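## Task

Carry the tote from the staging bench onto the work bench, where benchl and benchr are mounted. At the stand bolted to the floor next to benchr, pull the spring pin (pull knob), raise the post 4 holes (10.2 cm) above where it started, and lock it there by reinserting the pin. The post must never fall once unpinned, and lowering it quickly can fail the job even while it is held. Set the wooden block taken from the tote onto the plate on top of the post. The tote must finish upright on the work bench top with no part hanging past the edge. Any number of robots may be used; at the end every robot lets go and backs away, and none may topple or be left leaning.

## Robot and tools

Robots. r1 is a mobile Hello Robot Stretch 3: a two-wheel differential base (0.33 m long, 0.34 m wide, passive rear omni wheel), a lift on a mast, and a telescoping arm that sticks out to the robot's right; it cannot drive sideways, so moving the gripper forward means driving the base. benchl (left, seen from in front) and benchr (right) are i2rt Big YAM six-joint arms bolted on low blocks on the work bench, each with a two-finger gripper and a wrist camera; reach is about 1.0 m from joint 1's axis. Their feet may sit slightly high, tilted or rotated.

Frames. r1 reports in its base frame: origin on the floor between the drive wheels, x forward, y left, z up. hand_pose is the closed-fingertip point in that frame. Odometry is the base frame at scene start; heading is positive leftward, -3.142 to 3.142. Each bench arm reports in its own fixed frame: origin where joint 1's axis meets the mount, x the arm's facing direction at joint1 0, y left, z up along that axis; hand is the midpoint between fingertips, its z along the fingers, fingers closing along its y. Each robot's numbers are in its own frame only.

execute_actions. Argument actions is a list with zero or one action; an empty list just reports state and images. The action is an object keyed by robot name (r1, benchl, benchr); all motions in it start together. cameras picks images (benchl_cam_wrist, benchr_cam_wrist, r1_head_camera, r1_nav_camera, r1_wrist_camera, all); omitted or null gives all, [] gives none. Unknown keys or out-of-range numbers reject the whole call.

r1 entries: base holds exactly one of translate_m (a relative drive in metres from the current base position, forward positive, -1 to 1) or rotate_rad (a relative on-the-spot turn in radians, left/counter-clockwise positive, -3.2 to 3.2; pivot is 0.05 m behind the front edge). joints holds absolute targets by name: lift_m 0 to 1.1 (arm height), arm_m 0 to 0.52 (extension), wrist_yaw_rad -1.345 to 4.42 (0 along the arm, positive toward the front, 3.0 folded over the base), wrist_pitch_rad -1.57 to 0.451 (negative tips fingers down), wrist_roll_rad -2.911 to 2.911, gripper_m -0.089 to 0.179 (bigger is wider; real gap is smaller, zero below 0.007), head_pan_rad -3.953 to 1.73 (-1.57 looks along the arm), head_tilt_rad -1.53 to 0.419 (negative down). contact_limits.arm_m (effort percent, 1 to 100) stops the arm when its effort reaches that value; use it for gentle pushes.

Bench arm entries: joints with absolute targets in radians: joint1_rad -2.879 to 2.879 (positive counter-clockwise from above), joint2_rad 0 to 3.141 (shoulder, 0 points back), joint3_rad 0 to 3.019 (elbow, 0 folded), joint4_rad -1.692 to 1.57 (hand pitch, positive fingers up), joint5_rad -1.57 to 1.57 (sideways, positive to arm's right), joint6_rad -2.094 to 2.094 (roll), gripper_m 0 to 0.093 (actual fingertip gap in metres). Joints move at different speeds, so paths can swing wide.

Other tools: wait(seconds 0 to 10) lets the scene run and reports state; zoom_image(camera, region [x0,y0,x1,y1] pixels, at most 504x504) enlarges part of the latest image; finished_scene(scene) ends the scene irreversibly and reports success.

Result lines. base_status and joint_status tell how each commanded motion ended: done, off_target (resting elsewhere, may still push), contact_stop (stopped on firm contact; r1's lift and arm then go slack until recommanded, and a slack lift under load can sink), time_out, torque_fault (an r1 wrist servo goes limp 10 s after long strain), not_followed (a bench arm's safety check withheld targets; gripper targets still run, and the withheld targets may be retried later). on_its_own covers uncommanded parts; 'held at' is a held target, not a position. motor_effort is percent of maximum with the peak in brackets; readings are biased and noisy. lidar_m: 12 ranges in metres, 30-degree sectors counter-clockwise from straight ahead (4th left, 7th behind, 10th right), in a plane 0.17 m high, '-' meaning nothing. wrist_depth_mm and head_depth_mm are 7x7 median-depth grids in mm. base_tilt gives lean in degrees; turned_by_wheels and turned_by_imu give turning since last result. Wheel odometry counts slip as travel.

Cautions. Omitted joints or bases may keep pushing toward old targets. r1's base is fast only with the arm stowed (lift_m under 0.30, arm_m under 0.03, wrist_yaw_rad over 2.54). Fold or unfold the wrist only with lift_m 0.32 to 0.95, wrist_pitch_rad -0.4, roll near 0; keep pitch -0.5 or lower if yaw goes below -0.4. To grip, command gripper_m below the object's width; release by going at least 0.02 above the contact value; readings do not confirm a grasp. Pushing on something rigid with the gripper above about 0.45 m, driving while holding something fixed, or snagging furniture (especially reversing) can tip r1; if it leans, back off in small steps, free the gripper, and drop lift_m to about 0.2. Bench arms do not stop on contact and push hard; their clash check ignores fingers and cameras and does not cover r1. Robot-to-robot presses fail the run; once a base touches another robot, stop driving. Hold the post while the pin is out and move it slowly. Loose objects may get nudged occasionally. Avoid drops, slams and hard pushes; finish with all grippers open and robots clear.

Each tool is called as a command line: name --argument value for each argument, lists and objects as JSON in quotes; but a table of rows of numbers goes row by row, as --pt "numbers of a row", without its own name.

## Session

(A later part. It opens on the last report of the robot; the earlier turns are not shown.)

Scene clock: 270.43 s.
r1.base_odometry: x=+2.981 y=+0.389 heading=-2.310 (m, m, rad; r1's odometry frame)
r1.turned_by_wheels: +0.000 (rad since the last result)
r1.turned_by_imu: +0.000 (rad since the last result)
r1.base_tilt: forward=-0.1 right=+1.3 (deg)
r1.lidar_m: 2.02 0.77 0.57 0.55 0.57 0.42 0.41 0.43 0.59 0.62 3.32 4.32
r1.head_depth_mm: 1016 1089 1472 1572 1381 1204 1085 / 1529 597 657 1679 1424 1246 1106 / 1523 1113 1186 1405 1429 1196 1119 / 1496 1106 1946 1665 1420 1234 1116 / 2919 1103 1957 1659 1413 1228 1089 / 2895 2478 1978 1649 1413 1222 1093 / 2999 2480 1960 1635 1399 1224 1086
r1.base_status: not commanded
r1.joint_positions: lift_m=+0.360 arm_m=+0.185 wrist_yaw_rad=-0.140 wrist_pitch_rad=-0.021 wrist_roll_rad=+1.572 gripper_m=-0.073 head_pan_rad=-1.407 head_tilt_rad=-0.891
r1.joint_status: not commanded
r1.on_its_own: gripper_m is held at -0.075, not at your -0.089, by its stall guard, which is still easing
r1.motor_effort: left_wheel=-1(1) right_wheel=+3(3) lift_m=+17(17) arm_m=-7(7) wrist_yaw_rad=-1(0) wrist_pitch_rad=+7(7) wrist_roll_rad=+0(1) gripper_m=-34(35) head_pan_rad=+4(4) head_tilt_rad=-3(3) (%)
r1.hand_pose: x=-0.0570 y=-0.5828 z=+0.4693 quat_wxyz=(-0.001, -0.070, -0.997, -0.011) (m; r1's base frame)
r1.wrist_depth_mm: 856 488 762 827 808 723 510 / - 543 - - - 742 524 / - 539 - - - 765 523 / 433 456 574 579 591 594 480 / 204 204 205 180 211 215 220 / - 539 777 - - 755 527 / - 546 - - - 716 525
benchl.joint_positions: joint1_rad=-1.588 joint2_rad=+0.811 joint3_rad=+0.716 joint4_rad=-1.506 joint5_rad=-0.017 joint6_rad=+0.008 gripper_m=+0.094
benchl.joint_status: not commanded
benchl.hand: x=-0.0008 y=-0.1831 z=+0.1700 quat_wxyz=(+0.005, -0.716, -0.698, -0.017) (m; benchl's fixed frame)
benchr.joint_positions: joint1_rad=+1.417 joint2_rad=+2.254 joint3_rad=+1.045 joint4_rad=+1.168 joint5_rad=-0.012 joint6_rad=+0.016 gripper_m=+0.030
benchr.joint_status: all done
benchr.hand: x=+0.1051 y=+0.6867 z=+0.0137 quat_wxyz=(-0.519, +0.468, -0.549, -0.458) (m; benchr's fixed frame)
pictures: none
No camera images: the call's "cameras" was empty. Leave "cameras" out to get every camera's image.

execute_actions --actions '[{"r1":{"joints":{"gripper_m":0.04}}}]' --cameras '[]'

execute_actions --actions '[{"r1":{"joints":{"arm_m":0.204}}}]' --cameras '[]'

execute_actions --actions '[{"r1":{"joints":{"gripper_m":-0.075}}}]' --cameras '[]'

execute_actions --actions '[{"r1":{"joints":{"arm_m":0.194,"gripper_m":-0.089}}}]' --cameras '[]'

execute_actions --actions '[{"benchr":{"joints":{"joint2_rad":2.255,"joint4_rad":1.215}}}]' --cameras '["r1_wrist_camera"]'

execute_actions --actions '[{"benchr":{"joints":{"joint2_rad":2.19}},"r1":{"joints":{"gripper_m":-0.087}}}]' --cameras '["r1_wrist_camera"]'

Scene clock: 273.73 s.
r1.base_odometry: x=+2.981 y=+0.389 heading=-2.310 (m, m, rad; r1's odometry frame)
r1.turned_by_wheels: +0.000 (rad since the last result)
r1.turned_by_imu: +0.000 (rad since the last result)
r1.base_tilt: forward=+0.0 right=+1.3 (deg)
r1.lidar_m: 2.04 0.77 0.57 0.55 0.57 0.42 0.41 0.43 0.59 0.62 3.33 4.34
r1.head_depth_mm: 1008 1086 1473 1555 1376 1201 1081 / 1533 597 656 1671 1429 1248 1099 / 1506 1112 1188 1395 1417 1196 1123 / 1494 1104 1949 1661 1409 1238 1111 / 2895 1096 1930 1661 1409 1231 1095 / 2936 2491 1983 1645 1402 1228 1093 / 2975 2471 1975 1641 1403 1226 1083
r1.base_status: not commanded
r1.joint_positions: lift_m=+0.360 arm_m=+0.184 wrist_yaw_rad=-0.140 wrist_pitch_rad=-0.023 wrist_roll_rad=+1.572 gripper_m=+0.040 head_pan_rad=-1.407 head_tilt_rad=-0.891
r1.joint_status: all done
r1.motor_effort: left_wheel=+0(1) right_wheel=+1(3) lift_m=+17(17) arm_m=-4(6) wrist_yaw_rad=-1(0) wrist_pitch_rad=+7(7) wrist_roll_rad=+0(0) gripper_m=+1(80) head_pan_rad=+4(4) head_tilt_rad=-3(3) (%)
r1.hand_pose: x=-0.0570 y=-0.5824 z=+0.4690 quat_wxyz=(-0.001, -0.070, -0.997, -0.012) (m; r1's base frame)
r1.wrist_depth_mm: 851 499 780 845 831 720 523 / - 540 - - - 744 519 / - 543 - - - 757 528 / 430 459 567 246 252 255 260 / 203 205 206 203 212 216 219 / - 535 - - - 759 525 / - - - - - 696 525
benchl.joint_positions: joint1_rad=-1.588 joint2_rad=+0.811 joint3_rad=+0.716 joint4_rad=-1.506 joint5_rad=-0.017 joint6_rad=+0.008 gripper_m=+0.094
benchl.joint_status: not commanded
benchl.hand: x=-0.0008 y=-0.1831 z=+0.1700 quat_wxyz=(+0.005, -0.716, -0.698, -0.017) (m; benchl's fixed frame)
benchr.joint_positions: joint1_rad=+1.417 joint2_rad=+2.254 joint3_rad=+1.045 joint4_rad=+1.168 joint5_rad=-0.012 joint6_rad=+0.016 gripper_m=+0.030
benchr.joint_status: not commanded
benchr.hand: x=+0.1051 y=+0.6867 z=+0.0137 quat_wxyz=(-0.519, +0.468, -0.549, -0.458) (m; benchr's fixed frame)
pictures: none
No camera images: the call's "cameras" was empty. Leave "cameras" out to get every camera's image.

Scene clock: 274.77 s.
r1.base_odometry: x=+2.981 y=+0.389 heading=-2.310 (m, m, rad; r1's odometry frame)
r1.turned_by_wheels: +0.000 (rad since the last result)
r1.turned_by_imu: +0.000 (rad since the last result)
r1.base_tilt: forward=+0.0 right=+1.3 (deg)
r1.lidar_m: 2.03 0.77 0.57 0.55 0.57 0.42 0.41 0.43 0.59 0.62 3.33 4.32
r1.head_depth_mm: 1015 1088 1465 1550 1372 1205 1088 / 1531 596 659 1675 1430 1244 1104 / 1523 1116 1192 1416 1456 1193 1115 / 1503 1100 1969 1660 1413 1234 1115 / 2887 1096 1945 1645 1410 1236 1094 / 2913 2472 1985 1649 1399 1223 1091 / 2982 2507 1979 1636 1400 1222 1084
r1.base_status: not commanded
r1.joint_positions: lift_m=+0.360 arm_m=+0.203 wrist_yaw_rad=-0.141 wrist_pitch_rad=-0.020 wrist_roll_rad=+1.572 gripper_m=+0.040 head_pan_rad=-1.407 head_tilt_rad=-0.891
r1.joint_status: all done
r1.motor_effort: left_wheel=-1(1) right_wheel=+1(1) lift_m=+17(17) arm_m=+9(10) wrist_yaw_rad=+1(1) wrist_pitch_rad=+6(7) wrist_roll_rad=-1(0) gripper_m=+1(0) head_pan_rad=+4(4) head_tilt_rad=-3(2) (%)
r1.hand_pose: x=-0.0574 y=-0.6011 z=+0.4696 quat_wxyz=(-0.001, -0.071, -0.997, -0.010) (m; r1's base frame)
r1.wrist_depth_mm: 855 489 772 829 825 721 527 / - 490 - - - 764 531 / - 487 - - - 756 528 / - 451 551 567 578 583 482 / 185 185 186 184 191 194 199 / - 539 - - - 761 521 / - 597 - - - 761 531
benchl.joint_positions: joint1_rad=-1.588 joint2_rad=+0.811 joint3_rad=+0.716 joint4_rad=-1.506 joint5_rad=-0.017 joint6_rad=+0.008 gripper_m=+0.094
benchl.joint_status: not commanded
benchl.hand: x=-0.0008 y=-0.1831 z=+0.1700 quat_wxyz=(+0.005, -0.716, -0.698, -0.017) (m; benchl's fixed frame)
benchr.joint_positions: joint1_rad=+1.417 joint2_rad=+2.254 joint3_rad=+1.045 joint4_rad=+1.168 joint5_rad=-0.012 joint6_rad=+0.016 gripper_m=+0.030
benchr.joint_status: not commanded
benchr.hand: x=+0.1051 y=+0.6867 z=+0.0137 quat_wxyz=(-0.519, +0.468, -0.549, -0.458) (m; benchr's fixed frame)
pictures: none
No camera images: the call's "cameras" was empty. Leave "cameras" out to get every camera's image.

Scene clock: 276.40 s.
r1.base_odometry: x=+2.981 y=+0.389 heading=-2.310 (m, m, rad; r1's odometry frame)
r1.turned_by_wheels: +0.000 (rad since the last result)
r1.turned_by_imu: +0.000 (rad since the last result)
r1.base_tilt: forward=-0.1 right=+1.2 (deg)
r1.lidar_m: 2.02 0.77 0.57 0.55 0.57 0.42 0.41 0.43 0.59 0.62 3.30 4.35
r1.head_depth_mm: 1009 1096 1477 1561 1380 1205 1089 / 1536 598 660 1670 1435 1242 1101 / 1506 1114 1192 1408 1459 1197 1113 / 1501 1106 1957 1675 1417 1232 1117 / 2853 1097 1933 1643 1420 1232 1091 / 2969 2508 1986 1655 1404 1233 1095 / 2998 2485 1973 1646 1406 1226 1080
r1.base_status: not commanded
r1.joint_positions: lift_m=+0.360 arm_m=+0.202 wrist_yaw_rad=-0.146 wrist_pitch_rad=-0.013 wrist_roll_rad=+1.572 gripper_m=-0.073 head_pan_rad=-1.407 head_tilt_rad=-0.891
r1.joint_status: all done
r1.on_its_own: arm_m is at rest, and its effort (+17) is outside its rest range (-14 to +14)
r1.motor_effort: left_wheel=-1(1) right_wheel=-2(2) lift_m=+17(17) arm_m=+17(17) wrist_yaw_rad=+5(5) wrist_pitch_rad=+4(7) wrist_roll_rad=+0(0) gripper_m=-38(99) head_pan_rad=+4(4) head_tilt_rad=-3(3) (%)
r1.hand_pose: x=-0.0587 y=-0.6003 z=+0.4713 quat_wxyz=(-0.001, -0.073, -0.997, -0.007) (m; r1's base frame)
r1.wrist_depth_mm: 860 481 760 839 820 717 522 / - 480 - - - 767 531 / - 484 - - - 760 536 / 439 481 557 579 570 592 488 / 187 188 187 186 192 194 200 / - 530 800 - - 763 526 / - 482 - - - 783 529
benchl.joint_positions: joint1_rad=-1.588 joint2_rad=+0.811 joint3_rad=+0.716 joint4_rad=-1.506 joint5_rad=-0.017 joint6_rad=+0.008 gripper_m=+0.094
benchl.joint_status: not commanded
benchl.hand: x=-0.0008 y=-0.1831 z=+0.1700 quat_wxyz=(+0.005, -0.716, -0.698, -0.017) (m; benchl's fixed frame)
benchr.joint_positions: joint1_rad=+1.417 joint2_rad=+2.254 joint3_rad=+1.045 joint4_rad=+1.168 joint5_rad=-0.012 joint6_rad=+0.016 gripper_m=+0.030
benchr.joint_status: not commanded
benchr.hand: x=+0.1051 y=+0.6867 z=+0.0137 quat_wxyz=(-0.519, +0.468, -0.549, -0.458) (m; benchr's fixed frame)
pictures: none
No camera images: the call's "cameras" was empty. Leave "cameras" out to get every camera's image.

Scene clock: 277.67 s.
r1.base_odometry: x=+2.981 y=+0.389 heading=-2.310 (m, m, rad; r1's odometry frame)
r1.turned_by_wheels: +0.000 (rad since the last result)
r1.turned_by_imu: +0.000 (rad since the last result)
r1.base_tilt: forward=-0.1 right=+1.4 (deg)
r1.lidar_m: 2.03 0.77 0.57 0.55 0.57 0.42 0.41 0.43 0.59 0.62 3.32 4.35
r1.head_depth_mm: 1014 1083 1474 1551 1373 1203 1090 / 1521 595 666 1671 1431 1246 1103 / 1514 1109 1194 1411 1450 1199 1118 / 1495 1102 1948 1660 1417 1236 1115 / 2906 1090 1949 1643 1399 1230 1093 / 2925 2545 2001 1652 1406 1225 1088 / 3009 2459 1974 1638 1401 1226 1086
r1.base_status: not commanded
r1.joint_positions: lift_m=+0.360 arm_m=+0.196 wrist_yaw_rad=-0.138 wrist_pitch_rad=-0.018 wrist_roll_rad=+1.571 gripper_m=-0.084 head_pan_rad=-1.407 head_tilt_rad=-0.891
r1.joint_status: gripper_m off_target (ended at -0.084, target -0.089); the others done
r1.on_its_own: arm_m is at rest, and its effort (-17) is outside its rest range (-14 to +14)
r1.motor_effort: left_wheel=+0(6) right_wheel=+4(5) lift_m=+17(17) arm_m=-17(19) wrist_yaw_rad=-3(5) wrist_pitch_rad=+6(8) wrist_roll_rad=+0(0) gripper_m=-41(100) head_pan_rad=+4(4) head_tilt_rad=-3(3) (%)
r1.hand_pose: x=-0.0564 y=-0.5941 z=+0.4701 quat_wxyz=(-0.001, -0.069, -0.998, -0.009) (m; r1's base frame)
r1.wrist_depth_mm: 839 487 772 825 843 715 525 / - 483 - - - 788 523 / - 490 - - - 759 524 / - 486 556 568 572 595 488 / 190 192 191 175 198 202 204 / - 539 772 - - 764 532 / - 487 - - - 751 526
benchl.joint_positions: joint1_rad=-1.588 joint2_rad=+0.811 joint3_rad=+0.716 joint4_rad=-1.506 joint5_rad=-0.017 joint6_rad=+0.008 gripper_m=+0.094
benchl.joint_status: not commanded
benchl.hand: x=-0.0008 y=-0.1831 z=+0.1700 quat_wxyz=(+0.005, -0.716, -0.698, -0.017) (m; benchl's fixed frame)
benchr.joint_positions: joint1_rad=+1.417 joint2_rad=+2.239 joint3_rad=+1.043 joint4_rad=+1.158 joint5_rad=-0.012 joint6_rad=+0.015 gripper_m=+0.030
benchr.joint_status: not commanded
benchr.hand: x=+0.1052 y=+0.6873 z=+0.0206 quat_wxyz=(-0.521, +0.468, -0.548, -0.458) (m; benchr's fixed frame)
pictures: none
No camera images: the call's "cameras" was empty. Leave "cameras" out to get every camera's image.

Scene clock: 278.47 s.
r1.base_odometry: x=+2.981 y=+0.389 heading=-2.310 (m, m, rad; r1's odometry frame)
r1.turned_by_wheels: +0.000 (rad since the last result)
r1.turned_by_imu: +0.000 (rad since the last result)
r1.base_tilt: forward=+0.0 right=+1.4 (deg)
r1.lidar_m: 2.03 0.77 0.57 0.55 0.57 0.42 0.41 0.43 0.59 0.62 3.33 4.32
r1.head_depth_mm: 1013 1087 1475 1558 1379 1200 1088 / 1522 600 661 1668 1429 1243 1098 / 1504 1109 1192 1412 1458 1192 1109 / 1504 1104 1960 1653 1423 1233 1117 / 2887 1087 1934 1659 1410 1231 1093 / 2952 2522 1976 1650 1410 1230 1090 / 2985 2484 1975 1626 1401 1221 1085
r1.base_status: not commanded
r1.joint_positions: lift_m=+0.360 arm_m=+0.196 wrist_yaw_rad=-0.138 wrist_pitch_rad=-0.018 wrist_roll_rad=+1.571 gripper_m=-0.080 head_pan_rad=-1.407 head_tilt_rad=-0.891
r1.joint_status: not commanded
r1.on_its_own: gripper_m is held at -0.082, not at your -0.089, by its stall guard, which is still easing; arm_m is at rest, and its effort (-16) is outside its rest range (-14 to +14)
r1.motor_effort: left_wheel=+0(0) right_wheel=+4(4) lift_m=+17(17) arm_m=-16(17) wrist_yaw_rad=-2(2) wrist_pitch_rad=+6(6) wrist_roll_rad=-1(1) gripper_m=-38(40) head_pan_rad=+4(4) head_tilt_rad=-2(3) (%)
r1.hand_pose: x=-0.0564 y=-0.5941 z=+0.4701 quat_wxyz=(-0.001, -0.069, -0.998, -0.009) (m; r1's base frame)
r1.wrist_depth_mm: 865 486 780 832 832 720 525 / - 480 - - - 763 529 / - 485 - - - 754 530 / 440 486 563 563 581 586 481 / 192 191 192 175 198 201 206 / - 533 757 - - 762 534 / - 490 - - - 755 526
benchl.joint_positions: joint1_rad=-1.588 joint2_rad=+0.811 joint3_rad=+0.716 joint4_rad=-1.506 joint5_rad=-0.017 joint6_rad=+0.008 gripper_m=+0.094
benchl.joint_status: not commanded
benchl.hand: x=-0.0008 y=-0.1831 z=+0.1700 quat_wxyz=(+0.005, -0.716, -0.698, -0.017) (m; benchl's fixed frame)
benchr.joint_positions: joint1_rad=+1.417 joint2_rad=+2.273 joint3_rad=+1.048 joint4_rad=+1.181 joint5_rad=-0.012 joint6_rad=+0.015 gripper_m=+0.030
benchr.joint_status: all done
benchr.hand: x=+0.1049 y=+0.6855 z=+0.0051 quat_wxyz=(-0.519, +0.469, -0.550, -0.457) (m; benchr's fixed frame)
pictures: r1_wrist_camera
camera_calibration (this result's frames):
r1_wrist_camera: T_world_to_cam=[[-0.0364756, 0.0404918, -0.998514, 0.48848], [0.997589, 0.0604984, -0.0339885, 0.1386], [0.0590322, -0.997347, -0.0426009, -0.40319], [0, 0, 0, 1]] pos_world=[-0.0966469, -0.430285, 0.475288]
Images, in order (width x height): r1_wrist_camera 644x364.

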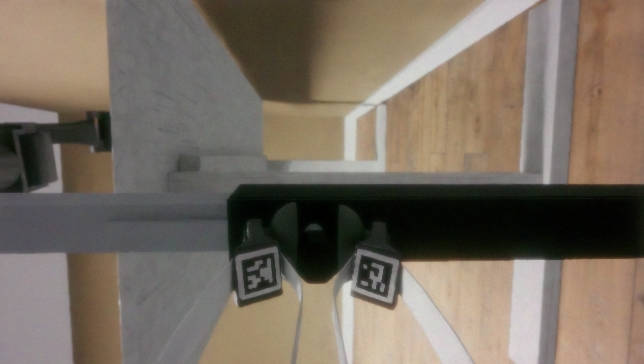

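Scene clock: 279.07 s.
r1.base_odometry: x=+2.981 y=+0.389 heading=-2.310 (m, m, rad; r1's odometry frame)
r1.turned_by_wheels: +0.000 (rad since the last result)
r1.turned_by_imu: +0.000 (rad since the last result)
r1.base_tilt: forward=-0.1 right=+1.4 (deg)
r1.lidar_m: 2.03 0.77 0.57 0.55 0.57 0.43 0.41 0.43 0.59 0.62 3.32 4.34
r1.head_depth_mm: 1014 1086 1474 1551 1375 1203 1088 / 1520 598 663 1673 1415 1241 1103 / 1512 1107 1190 1407 1459 1203 1115 / 1490 1096 1943 1655 1419 1233 1114 / 2886 1090 1936 1647 1407 1232 1091 / 2943 2478 1978 1645 1404 1228 1089 / 2968 2486 1977 1638 1398 1222 1088
r1.base_status: not commanded
r1.joint_positions: lift_m=+0.360 arm_m=+0.196 wrist_yaw_rad=-0.138 wrist_pitch_rad=-0.018 wrist_roll_rad=+1.571 gripper_m=-0.085 head_pan_rad=-1.407 head_tilt_rad=-0.891
r1.joint_status: all done
r1.on_its_own: arm_m is at rest, and its effort (-16) is outside its rest range (-14 to +14)
r1.motor_effort: left_wheel=+0(0) right_wheel=+4(3) lift_m=+17(17) arm_m=-16(16) wrist_yaw_rad=-2(3) wrist_pitch_rad=+6(6) wrist_roll_rad=+0(1) gripper_m=-41(74) head_pan_rad=+4(4) head_tilt_rad=-3(3) (%)
r1.hand_pose: x=-0.0564 y=-0.5941 z=+0.4701 quat_wxyz=(-0.001, -0.069, -0.998, -0.009) (m; r1's base frame)
r1.wrist_depth_mm: 826 484 790 817 819 737 525 / - 486 - - - 769 522 / - 489 - - - 758 514 / 436 481 555 576 578 599 483 / 192 193 190 175 197 199 206 / - 530 761 - - 760 521 / - 486 - - - 776 531
benchl.joint_positions: joint1_rad=-1.588 joint2_rad=+0.811 joint3_rad=+0.716 joint4_rad=-1.506 joint5_rad=-0.017 joint6_rad=+0.008 gripper_m=+0.094
benchl.joint_status: not commanded
benchl.hand: x=-0.0008 y=-0.1831 z=+0.1700 quat_wxyz=(+0.005, -0.716, -0.698, -0.017) (m; benchl's fixed frame)
benchr.joint_positions: joint1_rad=+1.417 joint2_rad=+2.271 joint3_rad=+1.048 joint4_rad=+1.181 joint5_rad=-0.012 joint6_rad=+0.015 gripper_m=+0.030
benchr.joint_status: all done
benchr.hand: x=+0.1049 y=+0.6858 z=+0.0069 quat_wxyz=(-0.519, +0.469, -0.549, -0.458) (m; benchr's fixed frame)
pictures: r1_wrist_camera
camera_calibration (this result's frames):
r1_wrist_camera: T_world_to_cam=[[-0.0364755, 0.0404918, -0.998514, 0.48848], [0.997589, 0.060498, -0.0339885, 0.1386], [0.0590319, -0.997347, -0.0426009, -0.40319], [0, 0, 0, 1]] pos_world=[-0.096647, -0.430285, 0.475288]
Images, in order (width x height): r1_wrist_camera 644x364.

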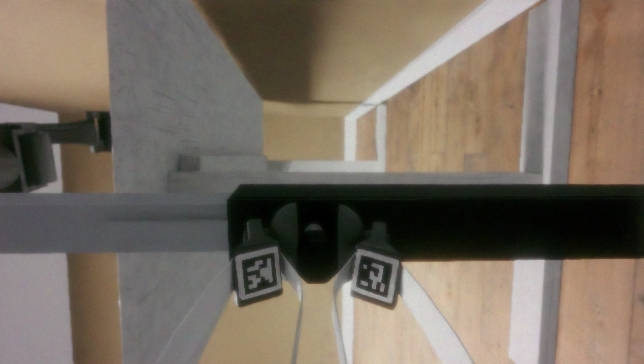

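Pin is out (short travel). Raise.

execute_actions --actions '[{"benchr":{"joints":{"joint2_rad":2.08,"joint3_rad":1.05,"joint4_rad":1.14}}}]' --cameras '[]'

execute_actions --actions '[{"benchr":{"joints":{"joint2_rad":2.0,"joint3_rad":1.04,"joint4_rad":1.08}},"r1":{"joints":{"gripper_m":-0.085}}}]' --cameras '["r1_head_camera"]'

Scene clock: 280.53 s.
r1.base_odometry: x=+2.981 y=+0.389 heading=-2.310 (m, m, rad; r1's odometry frame)
r1.turned_by_wheels: +0.000 (rad since the last result)
r1.turned_by_imu: +0.000 (rad since the last result)
r1.base_tilt: forward=-0.1 right=+1.4 (deg)
r1.lidar_m: 2.03 0.77 0.57 0.55 0.57 0.43 0.41 0.43 0.59 0.62 3.32 4.33
r1.head_depth_mm: 987 1077 1525 1551 1374 1204 1088 / 1522 567 732 1677 1429 1243 1106 / 1502 1109 1198 1415 1451 1199 1122 / 1491 1099 1953 1664 1411 1237 1108 / 2916 1092 1945 1650 1407 1228 1092 / 2932 2474 1976 1646 1408 1226 1087 / 2982 2473 1980 1623 1400 1223 1084
r1.base_status: not commanded
r1.joint_positions: lift_m=+0.360 arm_m=+0.196 wrist_yaw_rad=-0.138 wrist_pitch_rad=-0.018 wrist_roll_rad=+1.571 gripper_m=-0.078 head_pan_rad=-1.407 head_tilt_rad=-0.891
r1.joint_status: not commanded
r1.on_its_own: gripper_m is held at -0.080, not at your -0.087, by its stall guard, which is still easing; arm_m is at rest, and its effort (-16) is outside its rest range (-14 to +14)
r1.motor_effort: left_wheel=+0(0) right_wheel=+3(3) lift_m=+17(17) arm_m=-16(16) wrist_yaw_rad=-2(2) wrist_pitch_rad=+6(6) wrist_roll_rad=+0(1) gripper_m=-38(40) head_pan_rad=+5(4) head_tilt_rad=-3(3) (%)
r1.hand_pose: x=-0.0564 y=-0.5940 z=+0.4701 quat_wxyz=(-0.001, -0.069, -0.998, -0.009) (m; r1's base frame)
r1.wrist_depth_mm: 846 485 771 841 839 712 521 / - 485 - - - 752 517 / - 482 - - - 778 530 / - 484 561 560 588 595 478 / 190 194 193 175 197 202 207 / - 538 758 - - 775 517 / - 489 - - - 770 523
benchl.joint_positions: joint1_rad=-1.588 joint2_rad=+0.811 joint3_rad=+0.716 joint4_rad=-1.506 joint5_rad=-0.017 joint6_rad=+0.008 gripper_m=+0.094
benchl.joint_status: not commanded
benchl.hand: x=-0.0008 y=-0.1831 z=+0.1700 quat_wxyz=(+0.005, -0.716, -0.698, -0.017) (m; benchl's fixed frame)
benchr.joint_positions: joint1_rad=+1.416 joint2_rad=+2.162 joint3_rad=+1.025 joint4_rad=+1.100 joint5_rad=-0.012 joint6_rad=+0.014 gripper_m=+0.030
benchr.joint_status: all done
benchr.hand: x=+0.1055 y=+0.6876 z=+0.0511 quat_wxyz=(-0.521, +0.468, -0.547, -0.458) (m; benchr's fixed frame)
pictures: none
No camera images: the call's "cameras" was empty. Leave "cameras" out to get every camera's image.

Scene clock: 281.30 s.
r1.base_odometry: x=+2.981 y=+0.389 heading=-2.310 (m, m, rad; r1's odometry frame)
r1.turned_by_wheels: +0.000 (rad since the last result)
r1.turned_by_imu: +0.000 (rad since the last result)
r1.base_tilt: forward=+0.0 right=+1.4 (deg)
r1.lidar_m: 2.03 0.77 0.57 0.55 0.57 0.42 0.41 0.43 0.59 0.62 3.31 4.34
r1.head_depth_mm: 986 1015 1598 1567 1378 1206 1090 / 1526 568 958 1676 1423 1241 1103 / 1507 1070 1202 1407 1443 1193 1117 / 1490 1101 1967 1652 1416 1229 1114 / 2894 1097 1954 1653 1412 1234 1093 / 2955 2476 1977 1649 1400 1219 1088 / 3006 2464 1966 1638 1401 1224 1086
r1.base_status: not commanded
r1.joint_positions: lift_m=+0.360 arm_m=+0.196 wrist_yaw_rad=-0.138 wrist_pitch_rad=-0.018 wrist_roll_rad=+1.571 gripper_m=-0.083 head_pan_rad=-1.407 head_tilt_rad=-0.891
r1.joint_status: all done
r1.on_its_own: arm_m is at rest, and its effort (-16) is outside its rest range (-14 to +14)
r1.motor_effort: left_wheel=+0(0) right_wheel=+3(3) lift_m=+17(17) arm_m=-16(16) wrist_yaw_rad=-3(2) wrist_pitch_rad=+6(6) wrist_roll_rad=-1(0) gripper_m=-41(75) head_pan_rad=+4(4) head_tilt_rad=-3(3) (%)
r1.hand_pose: x=-0.0564 y=-0.5940 z=+0.4701 quat_wxyz=(-0.001, -0.069, -0.998, -0.009) (m; r1's base frame)
r1.wrist_depth_mm: 847 491 781 839 808 715 520 / - 488 - - - 760 520 / - 490 - - - 754 526 / - 488 565 579 575 589 482 / 189 193 192 176 196 200 206 / - 537 760 - - 766 523 / - 486 - - - 754 535
benchl.joint_positions: joint1_rad=-1.588 joint2_rad=+0.811 joint3_rad=+0.716 joint4_rad=-1.506 joint5_rad=-0.017 joint6_rad=+0.008 gripper_m=+0.094
benchl.joint_status: not commanded
benchl.hand: x=-0.0008 y=-0.1831 z=+0.1700 quat_wxyz=(+0.005, -0.716, -0.698, -0.017) (m; benchl's fixed frame)
benchr.joint_positions: joint1_rad=+1.416 joint2_rad=+2.087 joint3_rad=+1.013 joint4_rad=+1.038 joint5_rad=-0.011 joint6_rad=+0.014 gripper_m=+0.030
benchr.joint_status: all done
benchr.hand: x=+0.1059 y=+0.6876 z=+0.0814 quat_wxyz=(-0.522, +0.467, -0.547, -0.458) (m; benchr's fixed frame)
pictures: r1_head_camera (sideways: a quarter turn clockwise sets it upright)
camera_calibration (this result's frames):
r1_head_camera: T_world_to_cam=[[-0.148909, 0.76242, -0.629716, 0.837662], [0.987168, 0.151755, -0.0496996, 0.0630985], [0.0576707, -0.629036, -0.775234, 0.960972], [0, 0, 0, 1]] pos_world=[0.00702629, -0.0437392, 1.2756]
Images, in order (width x height): r1_head_camera 896x504.

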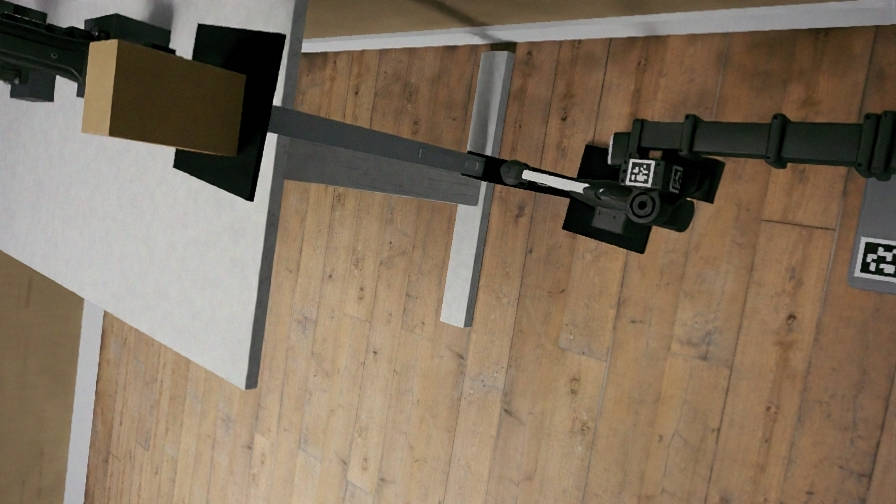

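execute_actions --actions '[{"benchr":{"joints":{"joint2_rad":1.95,"joint3_rad":1.035,"joint4_rad":1.04}}}]' --cameras '[]'

Scene clock: 282.33 s.
r1.base_odometry: x=+2.981 y=+0.389 heading=-2.310 (m, m, rad; r1's odometry frame)
r1.turned_by_wheels: +0.000 (rad since the last result)
r1.turned_by_imu: +0.000 (rad since the last result)
r1.base_tilt: forward=-0.1 right=+1.4 (deg)
r1.lidar_m: 2.03 0.77 0.57 0.55 0.57 0.42 0.41 0.43 0.59 0.62 3.31 4.31
r1.head_depth_mm: 740 637 1598 1555 1375 1206 1088 / 1369 568 972 1675 1432 1249 1105 / 1512 1031 1199 1406 1447 1200 1114 / 1489 1101 1961 1660 1420 1235 1115 / 2892 1091 1943 1640 1412 1225 1089 / 2921 2501 1969 1645 1407 1227 1090 / 2970 2476 1969 1638 1406 1227 1082
r1.base_status: not commanded
r1.joint_positions: lift_m=+0.360 arm_m=+0.196 wrist_yaw_rad=-0.138 wrist_pitch_rad=-0.018 wrist_roll_rad=+1.571 gripper_m=-0.076 head_pan_rad=-1.407 head_tilt_rad=-0.891
r1.joint_status: not commanded
r1.on_its_own: gripper_m is held at -0.078, not at your -0.085, by its stall guard, which is still easing; arm_m is at rest, and its effort (-16) is outside its rest range (-14 to +14)
r1.motor_effort: left_wheel=+0(0) right_wheel=+4(3) lift_m=+17(17) arm_m=-16(16) wrist_yaw_rad=-2(2) wrist_pitch_rad=+6(6) wrist_roll_rad=+0(0) gripper_m=-38(40) head_pan_rad=+5(4) head_tilt_rad=-3(3) (%)
r1.hand_pose: x=-0.0564 y=-0.5940 z=+0.4701 quat_wxyz=(-0.001, -0.069, -0.998, -0.009) (m; r1's base frame)
r1.wrist_depth_mm: 853 485 780 835 819 708 525 / - 491 - - - 761 522 / - 489 - - - 750 514 / - 486 559 570 577 595 482 / 189 194 191 176 196 202 205 / - 534 746 - - 768 529 / - 492 - - - 748 525
benchl.joint_positions: joint1_rad=-1.588 joint2_rad=+0.811 joint3_rad=+0.716 joint4_rad=-1.506 joint5_rad=-0.017 joint6_rad=+0.008 gripper_m=+0.094
benchl.joint_status: not commanded
benchl.hand: x=-0.0008 y=-0.1831 z=+0.1700 quat_wxyz=(+0.005, -0.716, -0.698, -0.017) (m; benchl's fixed frame)
benchr.joint_positions: joint1_rad=+1.416 joint2_rad=+2.044 joint3_rad=+1.009 joint4_rad=+0.998 joint5_rad=-0.011 joint6_rad=+0.014 gripper_m=+0.030
benchr.joint_status: all done
benchr.hand: x=+0.1061 y=+0.6875 z=+0.0988 quat_wxyz=(-0.521, +0.467, -0.548, -0.458) (m; benchr's fixed frame)
pictures: none
No camera images: the call's "cameras" was empty. Leave "cameras" out to get every camera's image.

execute_actions --actions '[{"r1":{"joints":{"gripper_m":0.05}}}]' --cameras '[]'

execute_actions --actions '[{"benchr":{"joints":{"joint2_rad":1.915,"joint4_rad":1.01}},"r1":{"joints":{"arm_m":0.15}}}]' --cameras '[]'

execute_actions --actions '[{"benchr":{"joints":{"joint2_rad":1.885,"joint4_rad":1.0}}}]' --cameras '["r1_head_camera"]'

zoom_image --camera "r1_head_camera" --region '[450,130,610,220]'

Scene clock: 284.73 s.
r1.base_odometry: x=+2.981 y=+0.389 heading=-2.310 (m, m, rad; r1's odometry frame)
r1.turned_by_wheels: +0.000 (rad since the last result)
r1.turned_by_imu: +0.000 (rad since the last result)
r1.base_tilt: forward=-0.1 right=+1.3 (deg)
r1.lidar_m: 2.03 0.77 0.57 0.55 0.57 0.42 0.41 0.43 0.59 0.62 3.33 4.35
r1.head_depth_mm: 741 640 1545 1559 1383 1210 1087 / 1377 569 976 1671 1440 1253 1101 / 1518 1031 1205 1407 1439 1190 1122 / 1497 1104 1966 1654 1411 1233 1119 / 2858 1095 1941 1661 1417 1233 1092 / 2949 2482 1990 1643 1405 1230 1087 / 3016 2460 1974 1639 1399 1225 1088
r1.base_status: not commanded
r1.joint_positions: lift_m=+0.360 arm_m=+0.194 wrist_yaw_rad=-0.138 wrist_pitch_rad=-0.024 wrist_roll_rad=+1.571 gripper_m=+0.050 head_pan_rad=-1.407 head_tilt_rad=-0.891
r1.joint_status: all done
r1.motor_effort: left_wheel=+0(0) right_wheel=+1(3) lift_m=+17(17) arm_m=-3(15) wrist_yaw_rad=-2(2) wrist_pitch_rad=+8(8) wrist_roll_rad=-1(1) gripper_m=+2(80) head_pan_rad=+5(4) head_tilt_rad=-3(3) (%)
r1.hand_pose: x=-0.0564 y=-0.5925 z=+0.4687 quat_wxyz=(-0.001, -0.069, -0.998, -0.012) (m; r1's base frame)
r1.wrist_depth_mm: 858 489 796 855 840 708 528 / - 489 - - - 763 513 / - 491 - - - 765 514 / - 432 565 235 239 244 249 / 191 196 195 193 200 205 209 / - 538 - - - 758 511 / - 611 - - - 658 514
benchl.joint_positions: joint1_rad=-1.588 joint2_rad=+0.811 joint3_rad=+0.716 joint4_rad=-1.506 joint5_rad=-0.017 joint6_rad=+0.008 gripper_m=+0.094
benchl.joint_status: not commanded
benchl.hand: x=-0.0008 y=-0.1831 z=+0.1700 quat_wxyz=(+0.005, -0.716, -0.698, -0.017) (m; benchl's fixed frame)
benchr.joint_positions: joint1_rad=+1.416 joint2_rad=+2.044 joint3_rad=+1.009 joint4_rad=+0.998 joint5_rad=-0.011 joint6_rad=+0.014 gripper_m=+0.030
benchr.joint_status: not commanded
benchr.hand: x=+0.1061 y=+0.6875 z=+0.0988 quat_wxyz=(-0.521, +0.467, -0.548, -0.458) (m; benchr's fixed frame)
pictures: none
No camera images: the call's "cameras" was empty. Leave "cameras" out to get every camera's image.

Scene clock: 286.13 s.
r1.base_odometry: x=+2.981 y=+0.389 heading=-2.310 (m, m, rad; r1's odometry frame)
r1.turned_by_wheels: +0.000 (rad since the last result)
r1.turned_by_imu: +0.000 (rad since the last result)
r1.base_tilt: forward=-0.1 right=+1.4 (deg)
r1.lidar_m: 2.03 0.77 0.57 0.55 0.57 0.43 0.41 0.43 0.59 0.62 3.32 4.35
r1.head_depth_mm: 740 640 1552 1558 1386 1211 1088 / 1373 568 974 1666 1428 1244 1102 / 1517 1033 1200 1412 1381 - 1114 / 1493 1104 1958 1654 1412 1223 1117 / 2892 1097 1945 1643 1411 1233 1096 / 2941 2478 1986 1659 1410 1229 1089 / 3015 2475 1983 1631 1413 1218 1082
r1.base_status: not commanded
r1.joint_positions: lift_m=+0.360 arm_m=+0.150 wrist_yaw_rad=-0.138 wrist_pitch_rad=-0.023 wrist_roll_rad=+1.571 gripper_m=+0.050 head_pan_rad=-1.407 head_tilt_rad=-0.891
r1.joint_status: all done
r1.motor_effort: left_wheel=+0(0) right_wheel=+1(1) lift_m=+17(17) arm_m=-3(4) wrist_yaw_rad=-3(2) wrist_pitch_rad=+8(7) wrist_roll_rad=-1(1) gripper_m=+0(1) head_pan_rad=+4(4) head_tilt_rad=-3(3) (%)
r1.hand_pose: x=-0.0564 y=-0.5485 z=+0.4688 quat_wxyz=(-0.001, -0.069, -0.998, -0.012) (m; r1's base frame)
r1.wrist_depth_mm: 845 538 781 840 842 696 521 / - 601 - - - 770 518 / - 601 - - - 706 525 / - 491 589 264 267 276 279 / - 491 243 240 248 253 260 / - 600 - - - 709 530 / - - - - - 677 523
benchl.joint_positions: joint1_rad=-1.588 joint2_rad=+0.811 joint3_rad=+0.716 joint4_rad=-1.506 joint5_rad=-0.017 joint6_rad=+0.008 gripper_m=+0.094
benchl.joint_status: not commanded
benchl.hand: x=-0.0008 y=-0.1831 z=+0.1700 quat_wxyz=(+0.005, -0.716, -0.698, -0.017) (m; benchl's fixed frame)
benchr.joint_positions: joint1_rad=+1.416 joint2_rad=+2.041 joint3_rad=+1.009 joint4_rad=+0.990 joint5_rad=-0.011 joint6_rad=+0.017 gripper_m=+0.030
benchr.joint_status: all done
benchr.hand: x=+0.1061 y=+0.6875 z=+0.0989 quat_wxyz=(-0.519, +0.468, -0.550, -0.457) (m; benchr's fixed frame)
pictures: none
No camera images: the call's "cameras" was empty. Leave "cameras" out to get every camera's image.

Scene clock: 286.77 s.
r1.base_odometry: x=+2.981 y=+0.389 heading=-2.310 (m, m, rad; r1's odometry frame)
r1.turned_by_wheels: +0.000 (rad since the last result)
r1.turned_by_imu: +0.000 (rad since the last result)
r1.base_tilt: forward=-0.1 right=+1.3 (deg)
r1.lidar_m: 2.03 0.77 0.57 0.55 0.57 0.42 0.41 0.43 0.59 0.62 3.34 4.35
r1.head_depth_mm: 729 611 1556 1558 1375 1201 1085 / 526 563 978 1665 1435 1246 1098 / 1504 1035 1206 1402 1388 - 1117 / 1497 1104 1936 1661 1423 1224 1118 / 2917 1092 1939 1641 1414 1233 1091 / 2939 2453 1991 1641 1404 1236 1090 / 2971 2458 1966 1636 1399 1229 1082
r1.base_status: not commanded
r1.joint_positions: lift_m=+0.360 arm_m=+0.150 wrist_yaw_rad=-0.138 wrist_pitch_rad=-0.023 wrist_roll_rad=+1.571 gripper_m=+0.050 head_pan_rad=-1.407 head_tilt_rad=-0.891
r1.joint_status: not commanded
r1.motor_effort: left_wheel=+0(0) right_wheel=+1(1) lift_m=+17(17) arm_m=-3(3) wrist_yaw_rad=-3(2) wrist_pitch_rad=+7(7) wrist_roll_rad=+0(0) gripper_m=+1(2) head_pan_rad=+5(4) head_tilt_rad=-3(3) (%)
r1.hand_pose: x=-0.0564 y=-0.5485 z=+0.4688 quat_wxyz=(-0.001, -0.069, -0.998, -0.012) (m; r1's base frame)
r1.wrist_depth_mm: 842 538 774 854 847 704 515 / - 601 - - - 765 523 / - 594 - - - 694 521 / - 495 598 263 270 274 282 / - 493 241 241 248 254 260 / - 601 - - - 709 516 / - - - - - 659 528
benchl.joint_positions: joint1_rad=-1.588 joint2_rad=+0.811 joint3_rad=+0.716 joint4_rad=-1.506 joint5_rad=-0.017 joint6_rad=+0.008 gripper_m=+0.094
benchl.joint_status: not commanded
benchl.hand: x=-0.0008 y=-0.1831 z=+0.1700 quat_wxyz=(+0.005, -0.716, -0.698, -0.017) (m; benchl's fixed frame)
benchr.joint_positions: joint1_rad=+1.416 joint2_rad=+2.009 joint3_rad=+1.009 joint4_rad=+0.961 joint5_rad=-0.011 joint6_rad=+0.017 gripper_m=+0.030
benchr.joint_status: all done
benchr.hand: x=+0.1063 y=+0.6880 z=+0.1133 quat_wxyz=(-0.520, +0.467, -0.549, -0.458) (m; benchr's fixed frame)
pictures: r1_head_camera (sideways: a quarter turn clockwise sets it upright)
camera_calibration (this result's frames):
r1_head_camera: T_world_to_cam=[[-0.148908, 0.76242, -0.629716, 0.837662], [0.987168, 0.151755, -0.0496996, 0.0630985], [0.0576703, -0.629036, -0.775234, 0.960972], [0, 0, 0, 1]] pos_world=[0.00702627, -0.0437392, 1.2756]
Images, in order (width x height): r1_head_camera 896x504.

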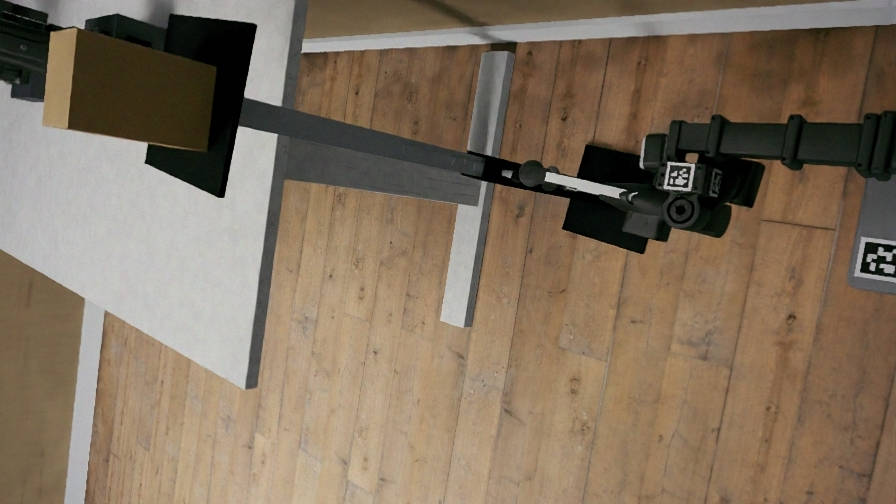

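Region (450, 130, 610, 220) of r1_head_camera's 896x504 image, scaled by 3.150, with more detail than that image has; it fills the top 284 rows of this view, and the rest is white.

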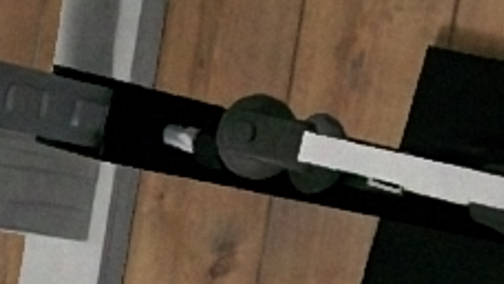

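Test by easing down gently.

execute_actions --actions '[{"benchr":{"joints":{"joint2_rad":1.99}},"r1":{"joints":{"arm_m":0.0}}}]' --cameras '[]'

execute_actions --actions '[{"benchr":{"joints":{"joint2_rad":2.03}},"r1":{"joints":{"wrist_roll_rad":0,"wrist_pitch_rad":-0.4}}}]' --cameras '["r1_head_camera"]'

zoom_image --camera "r1_head_camera" --region '[450,130,610,220]'

Scene clock: 289.77 s.
r1.base_odometry: x=+2.981 y=+0.389 heading=-2.310 (m, m, rad; r1's odometry frame)
r1.turned_by_wheels: +0.000 (rad since the last result)
r1.turned_by_imu: +0.000 (rad since the last result)
r1.base_tilt: forward=-0.1 right=+1.3 (deg)
r1.lidar_m: 2.03 0.77 0.57 0.55 0.57 0.42 0.41 0.43 0.59 0.62 3.33 4.35
r1.head_depth_mm: 733 611 1548 1571 1378 1206 1088 / 526 563 973 1678 1433 1244 1123 / 1514 1034 1199 1401 1381 1238 - / 1497 1105 1939 1661 1417 1236 1115 / 2877 1094 1944 1654 1416 1237 1091 / 2931 2478 1987 1638 1400 1231 1087 / 2983 2474 1996 1634 1397 1220 1087
r1.base_status: not commanded
r1.joint_positions: lift_m=+0.360 arm_m=+0.001 wrist_yaw_rad=-0.138 wrist_pitch_rad=-0.023 wrist_roll_rad=+1.571 gripper_m=+0.050 head_pan_rad=-1.407 head_tilt_rad=-0.891
r1.joint_status: all done
joint sent to its limit — the command would take r1.arm_m past its lower limit, so that joint was sent only as far as its limit.
r1.motor_effort: left_wheel=+0(0) right_wheel=+0(1) lift_m=+17(17) arm_m=-3(3) wrist_yaw_rad=-2(2) wrist_pitch_rad=+7(7) wrist_roll_rad=+0(1) gripper_m=+1(1) head_pan_rad=+4(5) head_tilt_rad=-3(3) (%)
r1.hand_pose: x=-0.0565 y=-0.3995 z=+0.4689 quat_wxyz=(-0.001, -0.069, -0.998, -0.012) (m; r1's base frame)
r1.wrist_depth_mm: 837 847 760 857 853 705 524 / - - - - - 752 528 / - - - - - 762 503 / 379 386 395 397 404 413 416 / - - 760 - - 768 508 / - - - - - 783 523 / - - - - - 707 523
benchl.joint_positions: joint1_rad=-1.588 joint2_rad=+0.811 joint3_rad=+0.716 joint4_rad=-1.506 joint5_rad=-0.017 joint6_rad=+0.008 gripper_m=+0.094
benchl.joint_status: not commanded
benchl.hand: x=-0.0008 y=-0.1831 z=+0.1700 quat_wxyz=(+0.005, -0.716, -0.698, -0.017) (m; benchl's fixed frame)
benchr.joint_positions: joint1_rad=+1.416 joint2_rad=+2.012 joint3_rad=+1.009 joint4_rad=+0.961 joint5_rad=-0.011 joint6_rad=+0.016 gripper_m=+0.030
benchr.joint_status: all done
benchr.hand: x=+0.1063 y=+0.6879 z=+0.1115 quat_wxyz=(-0.520, +0.468, -0.550, -0.457) (m; benchr's fixed frame)
pictures: none
No camera images: the call's "cameras" was empty. Leave "cameras" out to get every camera's image.

Scene clock: 291.23 s.
r1.base_odometry: x=+2.981 y=+0.389 heading=-2.310 (m, m, rad; r1's odometry frame)
r1.turned_by_wheels: +0.000 (rad since the last result)
r1.turned_by_imu: +0.000 (rad since the last result)
r1.base_tilt: forward=-0.1 right=+1.3 (deg)
r1.lidar_m: 2.03 0.77 0.57 0.55 0.57 0.43 0.41 0.43 0.59 0.62 3.33 4.33
r1.head_depth_mm: 734 624 1548 1563 1374 1203 1086 / 1386 564 981 1672 1429 1247 1121 / 1515 998 1203 1407 1357 1241 - / 1501 1106 1949 1657 1419 1237 1123 / 2875 1101 1949 1649 1413 1230 1093 / 2915 2509 1978 1646 1409 1227 1095 / 2982 2475 1973 1626 1396 1226 1088
r1.base_status: not commanded
r1.joint_positions: lift_m=+0.360 arm_m=+0.001 wrist_yaw_rad=-0.138 wrist_pitch_rad=-0.413 wrist_roll_rad=+0.005 gripper_m=+0.050 head_pan_rad=-1.407 head_tilt_rad=-0.891
r1.joint_status: all done
r1.motor_effort: left_wheel=+0(0) right_wheel=+0(1) lift_m=+17(17) arm_m=-3(3) wrist_yaw_rad=-2(2) wrist_pitch_rad=+4(7) wrist_roll_rad=-2(3) gripper_m=+0(2) head_pan_rad=+4(5) head_tilt_rad=-3(3) (%)
r1.hand_pose: x=-0.0525 y=-0.3692 z=+0.3742 quat_wxyz=(+0.679, +0.097, -0.702, -0.193) (m; r1's base frame)
r1.wrist_depth_mm: - - - - 914 542 386 / - - - - 921 550 388 / - - - - 896 562 393 / 863 839 846 838 841 560 398 / 688 710 741 684 734 573 399 / 588 587 563 578 622 555 408 / 509 507 512 520 536 513 408
benchl.joint_positions: joint1_rad=-1.588 joint2_rad=+0.811 joint3_rad=+0.716 joint4_rad=-1.506 joint5_rad=-0.017 joint6_rad=+0.008 gripper_m=+0.094
benchl.joint_status: not commanded
benchl.hand: x=-0.0008 y=-0.1831 z=+0.1700 quat_wxyz=(+0.005, -0.716, -0.698, -0.017) (m; benchl's fixed frame)
benchr.joint_positions: joint1_rad=+1.415 joint2_rad=+2.029 joint3_rad=+1.009 joint4_rad=+0.976 joint5_rad=-0.012 joint6_rad=+0.014 gripper_m=+0.030
benchr.joint_status: all done
benchr.hand: x=+0.1064 y=+0.6877 z=+0.1037 quat_wxyz=(-0.520, +0.469, -0.550, -0.456) (m; benchr's fixed frame)
pictures: r1_head_camera (sideways: a quarter turn clockwise sets it upright)
camera_calibration (this result's frames):
r1_head_camera: T_world_to_cam=[[-0.148908, 0.76242, -0.629716, 0.837662], [0.987168, 0.151755, -0.0496996, 0.0630985], [0.0576706, -0.629036, -0.775234, 0.960972], [0, 0, 0, 1]] pos_world=[0.00702628, -0.0437392, 1.2756]
Images, in order (width x height): r1_head_camera 896x504.

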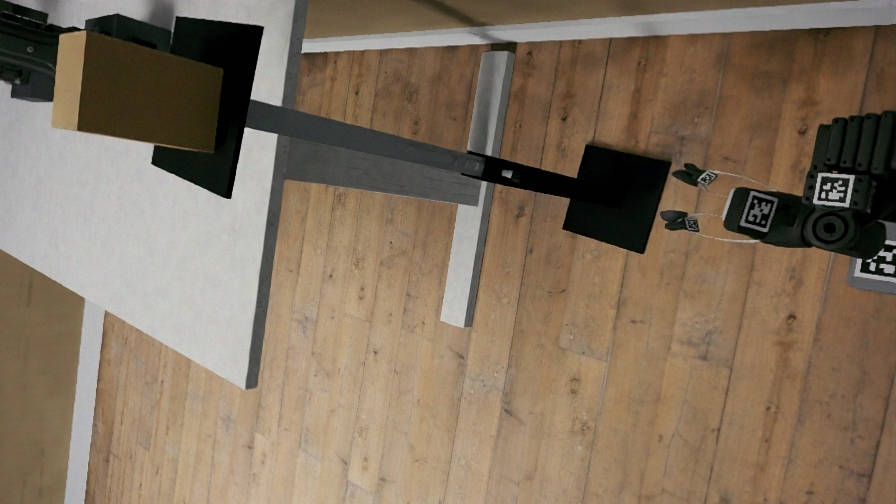

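Region (450, 130, 610, 220) of r1_head_camera's 896x504 image, scaled by 3.150, with more detail than that image has; it fills the top 284 rows of this view, and the rest is white.

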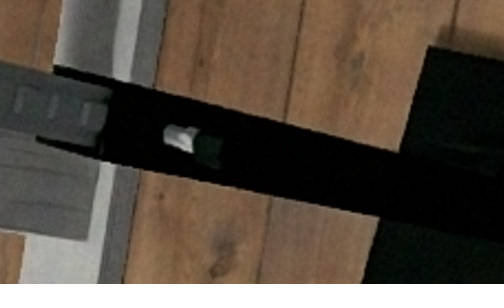

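execute_actions --actions '[{"benchr":{"joints":{"joint2_rad":1.93}},"r1":{"joints":{"wrist_yaw_rad":3.0}}}]' --cameras '[]'

execute_actions --actions '[{"benchr":{"joints":{"joint2_rad":1.88,"joint4_rad":0.99}},"r1":{"joints":{"lift_m":0.26}}}]' --cameras '[]'

execute_actions --actions '[{"benchr":{"joints":{"joint2_rad":1.865,"joint4_rad":0.985}}}]' --cameras '["r1_head_camera"]'

zoom_image --camera "r1_head_camera" --region '[450,130,610,220]'

Scene clock: 294.83 s.
r1.base_odometry: x=+2.981 y=+0.389 heading=-2.310 (m, m, rad; r1's odometry frame)
r1.turned_by_wheels: +0.000 (rad since the last result)
r1.turned_by_imu: +0.000 (rad since the last result)
r1.base_tilt: forward=+0.0 right=+1.3 (deg)
r1.lidar_m: 2.03 0.77 0.57 0.55 0.57 0.42 0.41 0.43 0.59 0.62 3.33 4.34
r1.head_depth_mm: 735 625 1552 1566 1378 1206 1088 / 1369 564 974 1673 1429 1249 1120 / 1514 999 1200 1409 1356 1238 1131 / 1491 1102 1946 1655 1411 1231 - / 2879 1099 1930 1667 1413 1237 1089 / 2931 2499 1985 1653 1404 1228 1090 / 2994 2504 1959 1629 1413 1223 1084
r1.base_status: not commanded
r1.joint_positions: lift_m=+0.360 arm_m=+0.001 wrist_yaw_rad=+2.997 wrist_pitch_rad=-0.413 wrist_roll_rad=+0.004 gripper_m=+0.050 head_pan_rad=-1.407 head_tilt_rad=-0.891
r1.joint_status: all done
r1.motor_effort: left_wheel=+0(0) right_wheel=+1(1) lift_m=+17(17) arm_m=-3(3) wrist_yaw_rad=+2(3) wrist_pitch_rad=+4(4) wrist_roll_rad=-2(2) gripper_m=+1(0) head_pan_rad=+4(4) head_tilt_rad=-3(2) (%)
r1.hand_pose: x=+0.0112 y=+0.0763 z=+0.3742 quat_wxyz=(+0.195, +0.702, +0.094, +0.679) (m; r1's base frame)
r1.wrist_depth_mm: 502 - 531 555 577 598 629 / 537 - 582 614 627 652 687 / 581 - 642 675 694 742 777 / 608 685 710 731 782 809 856 / 575 701 - 728 735 727 740 / 550 579 - 603 636 618 619 / 508 523 - 542 521 532 524
benchl.joint_positions: joint1_rad=-1.588 joint2_rad=+0.811 joint3_rad=+0.716 joint4_rad=-1.506 joint5_rad=-0.017 joint6_rad=+0.008 gripper_m=+0.094
benchl.joint_status: not commanded
benchl.hand: x=-0.0008 y=-0.1831 z=+0.1700 quat_wxyz=(+0.005, -0.716, -0.698, -0.017) (m; benchl's fixed frame)
benchr.joint_positions: joint1_rad=+1.415 joint2_rad=+2.026 joint3_rad=+1.009 joint4_rad=+0.976 joint5_rad=-0.012 joint6_rad=+0.015 gripper_m=+0.030
benchr.joint_status: all done
benchr.hand: x=+0.1064 y=+0.6877 z=+0.1055 quat_wxyz=(-0.520, +0.468, -0.549, -0.457) (m; benchr's fixed frame)
pictures: none
No camera images: the call's "cameras" was empty. Leave "cameras" out to get every camera's image.

Scene clock: 296.57 s.
r1.base_odometry: x=+2.981 y=+0.389 heading=-2.310 (m, m, rad; r1's odometry frame)
r1.turned_by_wheels: +0.000 (rad since the last result)
r1.turned_by_imu: +0.000 (rad since the last result)
r1.base_tilt: forward=-0.1 right=+1.3 (deg)
r1.lidar_m: 2.03 0.77 0.57 0.55 0.57 0.42 0.41 0.43 0.59 0.62 3.32 4.34
r1.head_depth_mm: 727 605 1547 1557 1366 1207 1088 / 521 560 976 1678 1432 1249 1111 / 1512 1032 1202 1401 1353 1246 1138 / 1495 1101 1948 1676 1423 1241 1150 / 2919 1098 1949 1659 1410 1227 1091 / 2977 2496 1989 1644 1405 1226 1089 / 2998 2472 1974 1638 1392 1221 1090
r1.base_status: not commanded
r1.joint_positions: lift_m=+0.261 arm_m=+0.001 wrist_yaw_rad=+2.997 wrist_pitch_rad=-0.414 wrist_roll_rad=+0.004 gripper_m=+0.050 head_pan_rad=-1.407 head_tilt_rad=-0.891
r1.joint_status: all done
r1.motor_effort: left_wheel=+0(0) right_wheel=+1(1) lift_m=+15(12) arm_m=-3(3) wrist_yaw_rad=+2(2) wrist_pitch_rad=+5(5) wrist_roll_rad=-1(2) gripper_m=+1(0) head_pan_rad=+4(4) head_tilt_rad=-3(2) (%)
r1.hand_pose: x=+0.0111 y=+0.0762 z=+0.2740 quat_wxyz=(+0.196, +0.702, +0.095, +0.678) (m; r1's base frame)
r1.wrist_depth_mm: 493 - 529 555 577 597 645 / 532 - 581 613 633 661 701 / 585 600 643 664 710 732 766 / 587 645 682 706 695 712 733 / 534 549 - 565 589 582 581 / 472 491 - - 505 493 483 / - - - - 418 417 424
benchl.joint_positions: joint1_rad=-1.588 joint2_rad=+0.811 joint3_rad=+0.716 joint4_rad=-1.506 joint5_rad=-0.017 joint6_rad=+0.008 gripper_m=+0.094
benchl.joint_status: not commanded
benchl.hand: x=-0.0008 y=-0.1831 z=+0.1700 quat_wxyz=(+0.005, -0.716, -0.698, -0.017) (m; benchl's fixed frame)
benchr.joint_positions: joint1_rad=+1.415 joint2_rad=+2.001 joint3_rad=+1.007 joint4_rad=+0.955 joint5_rad=-0.011 joint6_rad=+0.017 gripper_m=+0.030
benchr.joint_status: all done
benchr.hand: x=+0.1065 y=+0.6875 z=+0.1163 quat_wxyz=(-0.520, +0.467, -0.549, -0.458) (m; benchr's fixed frame)
pictures: none
No camera images: the call's "cameras" was empty. Leave "cameras" out to get every camera's image.

Scene clock: 297.00 s.
r1.base_odometry: x=+2.981 y=+0.389 heading=-2.310 (m, m, rad; r1's odometry frame)
r1.turned_by_wheels: +0.000 (rad since the last result)
r1.turned_by_imu: +0.000 (rad since the last result)
r1.base_tilt: forward=-0.1 right=+1.3 (deg)
r1.lidar_m: 2.03 0.77 0.57 0.55 0.57 0.42 0.41 0.43 0.59 0.62 3.33 4.33
r1.head_depth_mm: 727 605 1542 1563 1373 1206 1091 / 521 562 976 1674 1423 1246 1102 / 1517 1031 1200 1405 1356 1244 1138 / 1499 1109 1962 1667 1426 1236 1151 / 2896 1097 1936 1652 1408 1232 1094 / 2946 2492 1991 1639 1405 1231 1091 / 2950 2479 1967 1642 1403 1227 1085
r1.base_status: not commanded
r1.joint_positions: lift_m=+0.261 arm_m=+0.001 wrist_yaw_rad=+2.997 wrist_pitch_rad=-0.414 wrist_roll_rad=+0.004 gripper_m=+0.050 head_pan_rad=-1.407 head_tilt_rad=-0.891
r1.joint_status: not commanded
r1.motor_effort: left_wheel=+0(0) right_wheel=+0(1) lift_m=+15(15) arm_m=-3(3) wrist_yaw_rad=+2(2) wrist_pitch_rad=+5(5) wrist_roll_rad=-1(1) gripper_m=-1(1) head_pan_rad=+5(4) head_tilt_rad=-3(3) (%)
r1.hand_pose: x=+0.0111 y=+0.0762 z=+0.2740 quat_wxyz=(+0.196, +0.702, +0.095, +0.678) (m; r1's base frame)
r1.wrist_depth_mm: 498 - 535 559 572 596 626 / 541 - 580 597 654 663 709 / 574 617 637 683 694 728 772 / 587 640 676 690 708 724 727 / 530 556 - 570 577 581 581 / 477 501 - - 496 484 496 / - - - - 415 417 422
benchl.joint_positions: joint1_rad=-1.588 joint2_rad=+0.811 joint3_rad=+0.716 joint4_rad=-1.506 joint5_rad=-0.017 joint6_rad=+0.008 gripper_m=+0.094
benchl.joint_status: not commanded
benchl.hand: x=-0.0008 y=-0.1831 z=+0.1700 quat_wxyz=(+0.005, -0.716, -0.698, -0.017) (m; benchl's fixed frame)
benchr.joint_positions: joint1_rad=+1.415 joint2_rad=+2.001 joint3_rad=+1.007 joint4_rad=+0.955 joint5_rad=-0.011 joint6_rad=+0.017 gripper_m=+0.030
benchr.joint_status: all done
benchr.hand: x=+0.1065 y=+0.6875 z=+0.1163 quat_wxyz=(-0.520, +0.467, -0.549, -0.458) (m; benchr's fixed frame)
pictures: r1_head_camera (sideways: a quarter turn clockwise sets it upright)
camera_calibration (this result's frames):
r1_head_camera: T_world_to_cam=[[-0.148908, 0.76242, -0.629716, 0.837662], [0.987168, 0.151755, -0.0496996, 0.0630985], [0.0576704, -0.629036, -0.775234, 0.960972], [0, 0, 0, 1]] pos_world=[0.00702627, -0.0437392, 1.2756]
Images, in order (width x height): r1_head_camera 896x504.

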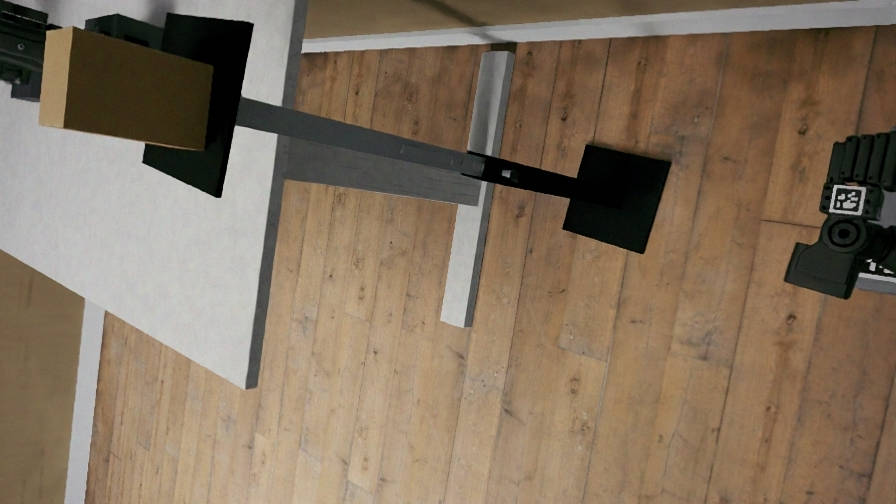

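Region (450, 130, 610, 220) of r1_head_camera's 896x504 image, scaled by 3.150, with more detail than that image has; it fills the top 284 rows of this view, and the rest is white.

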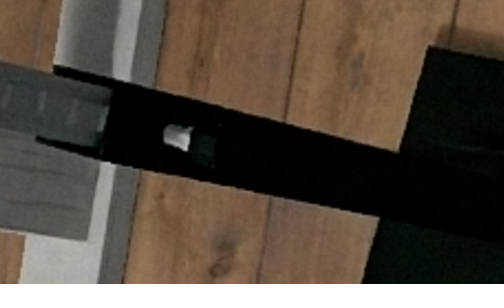

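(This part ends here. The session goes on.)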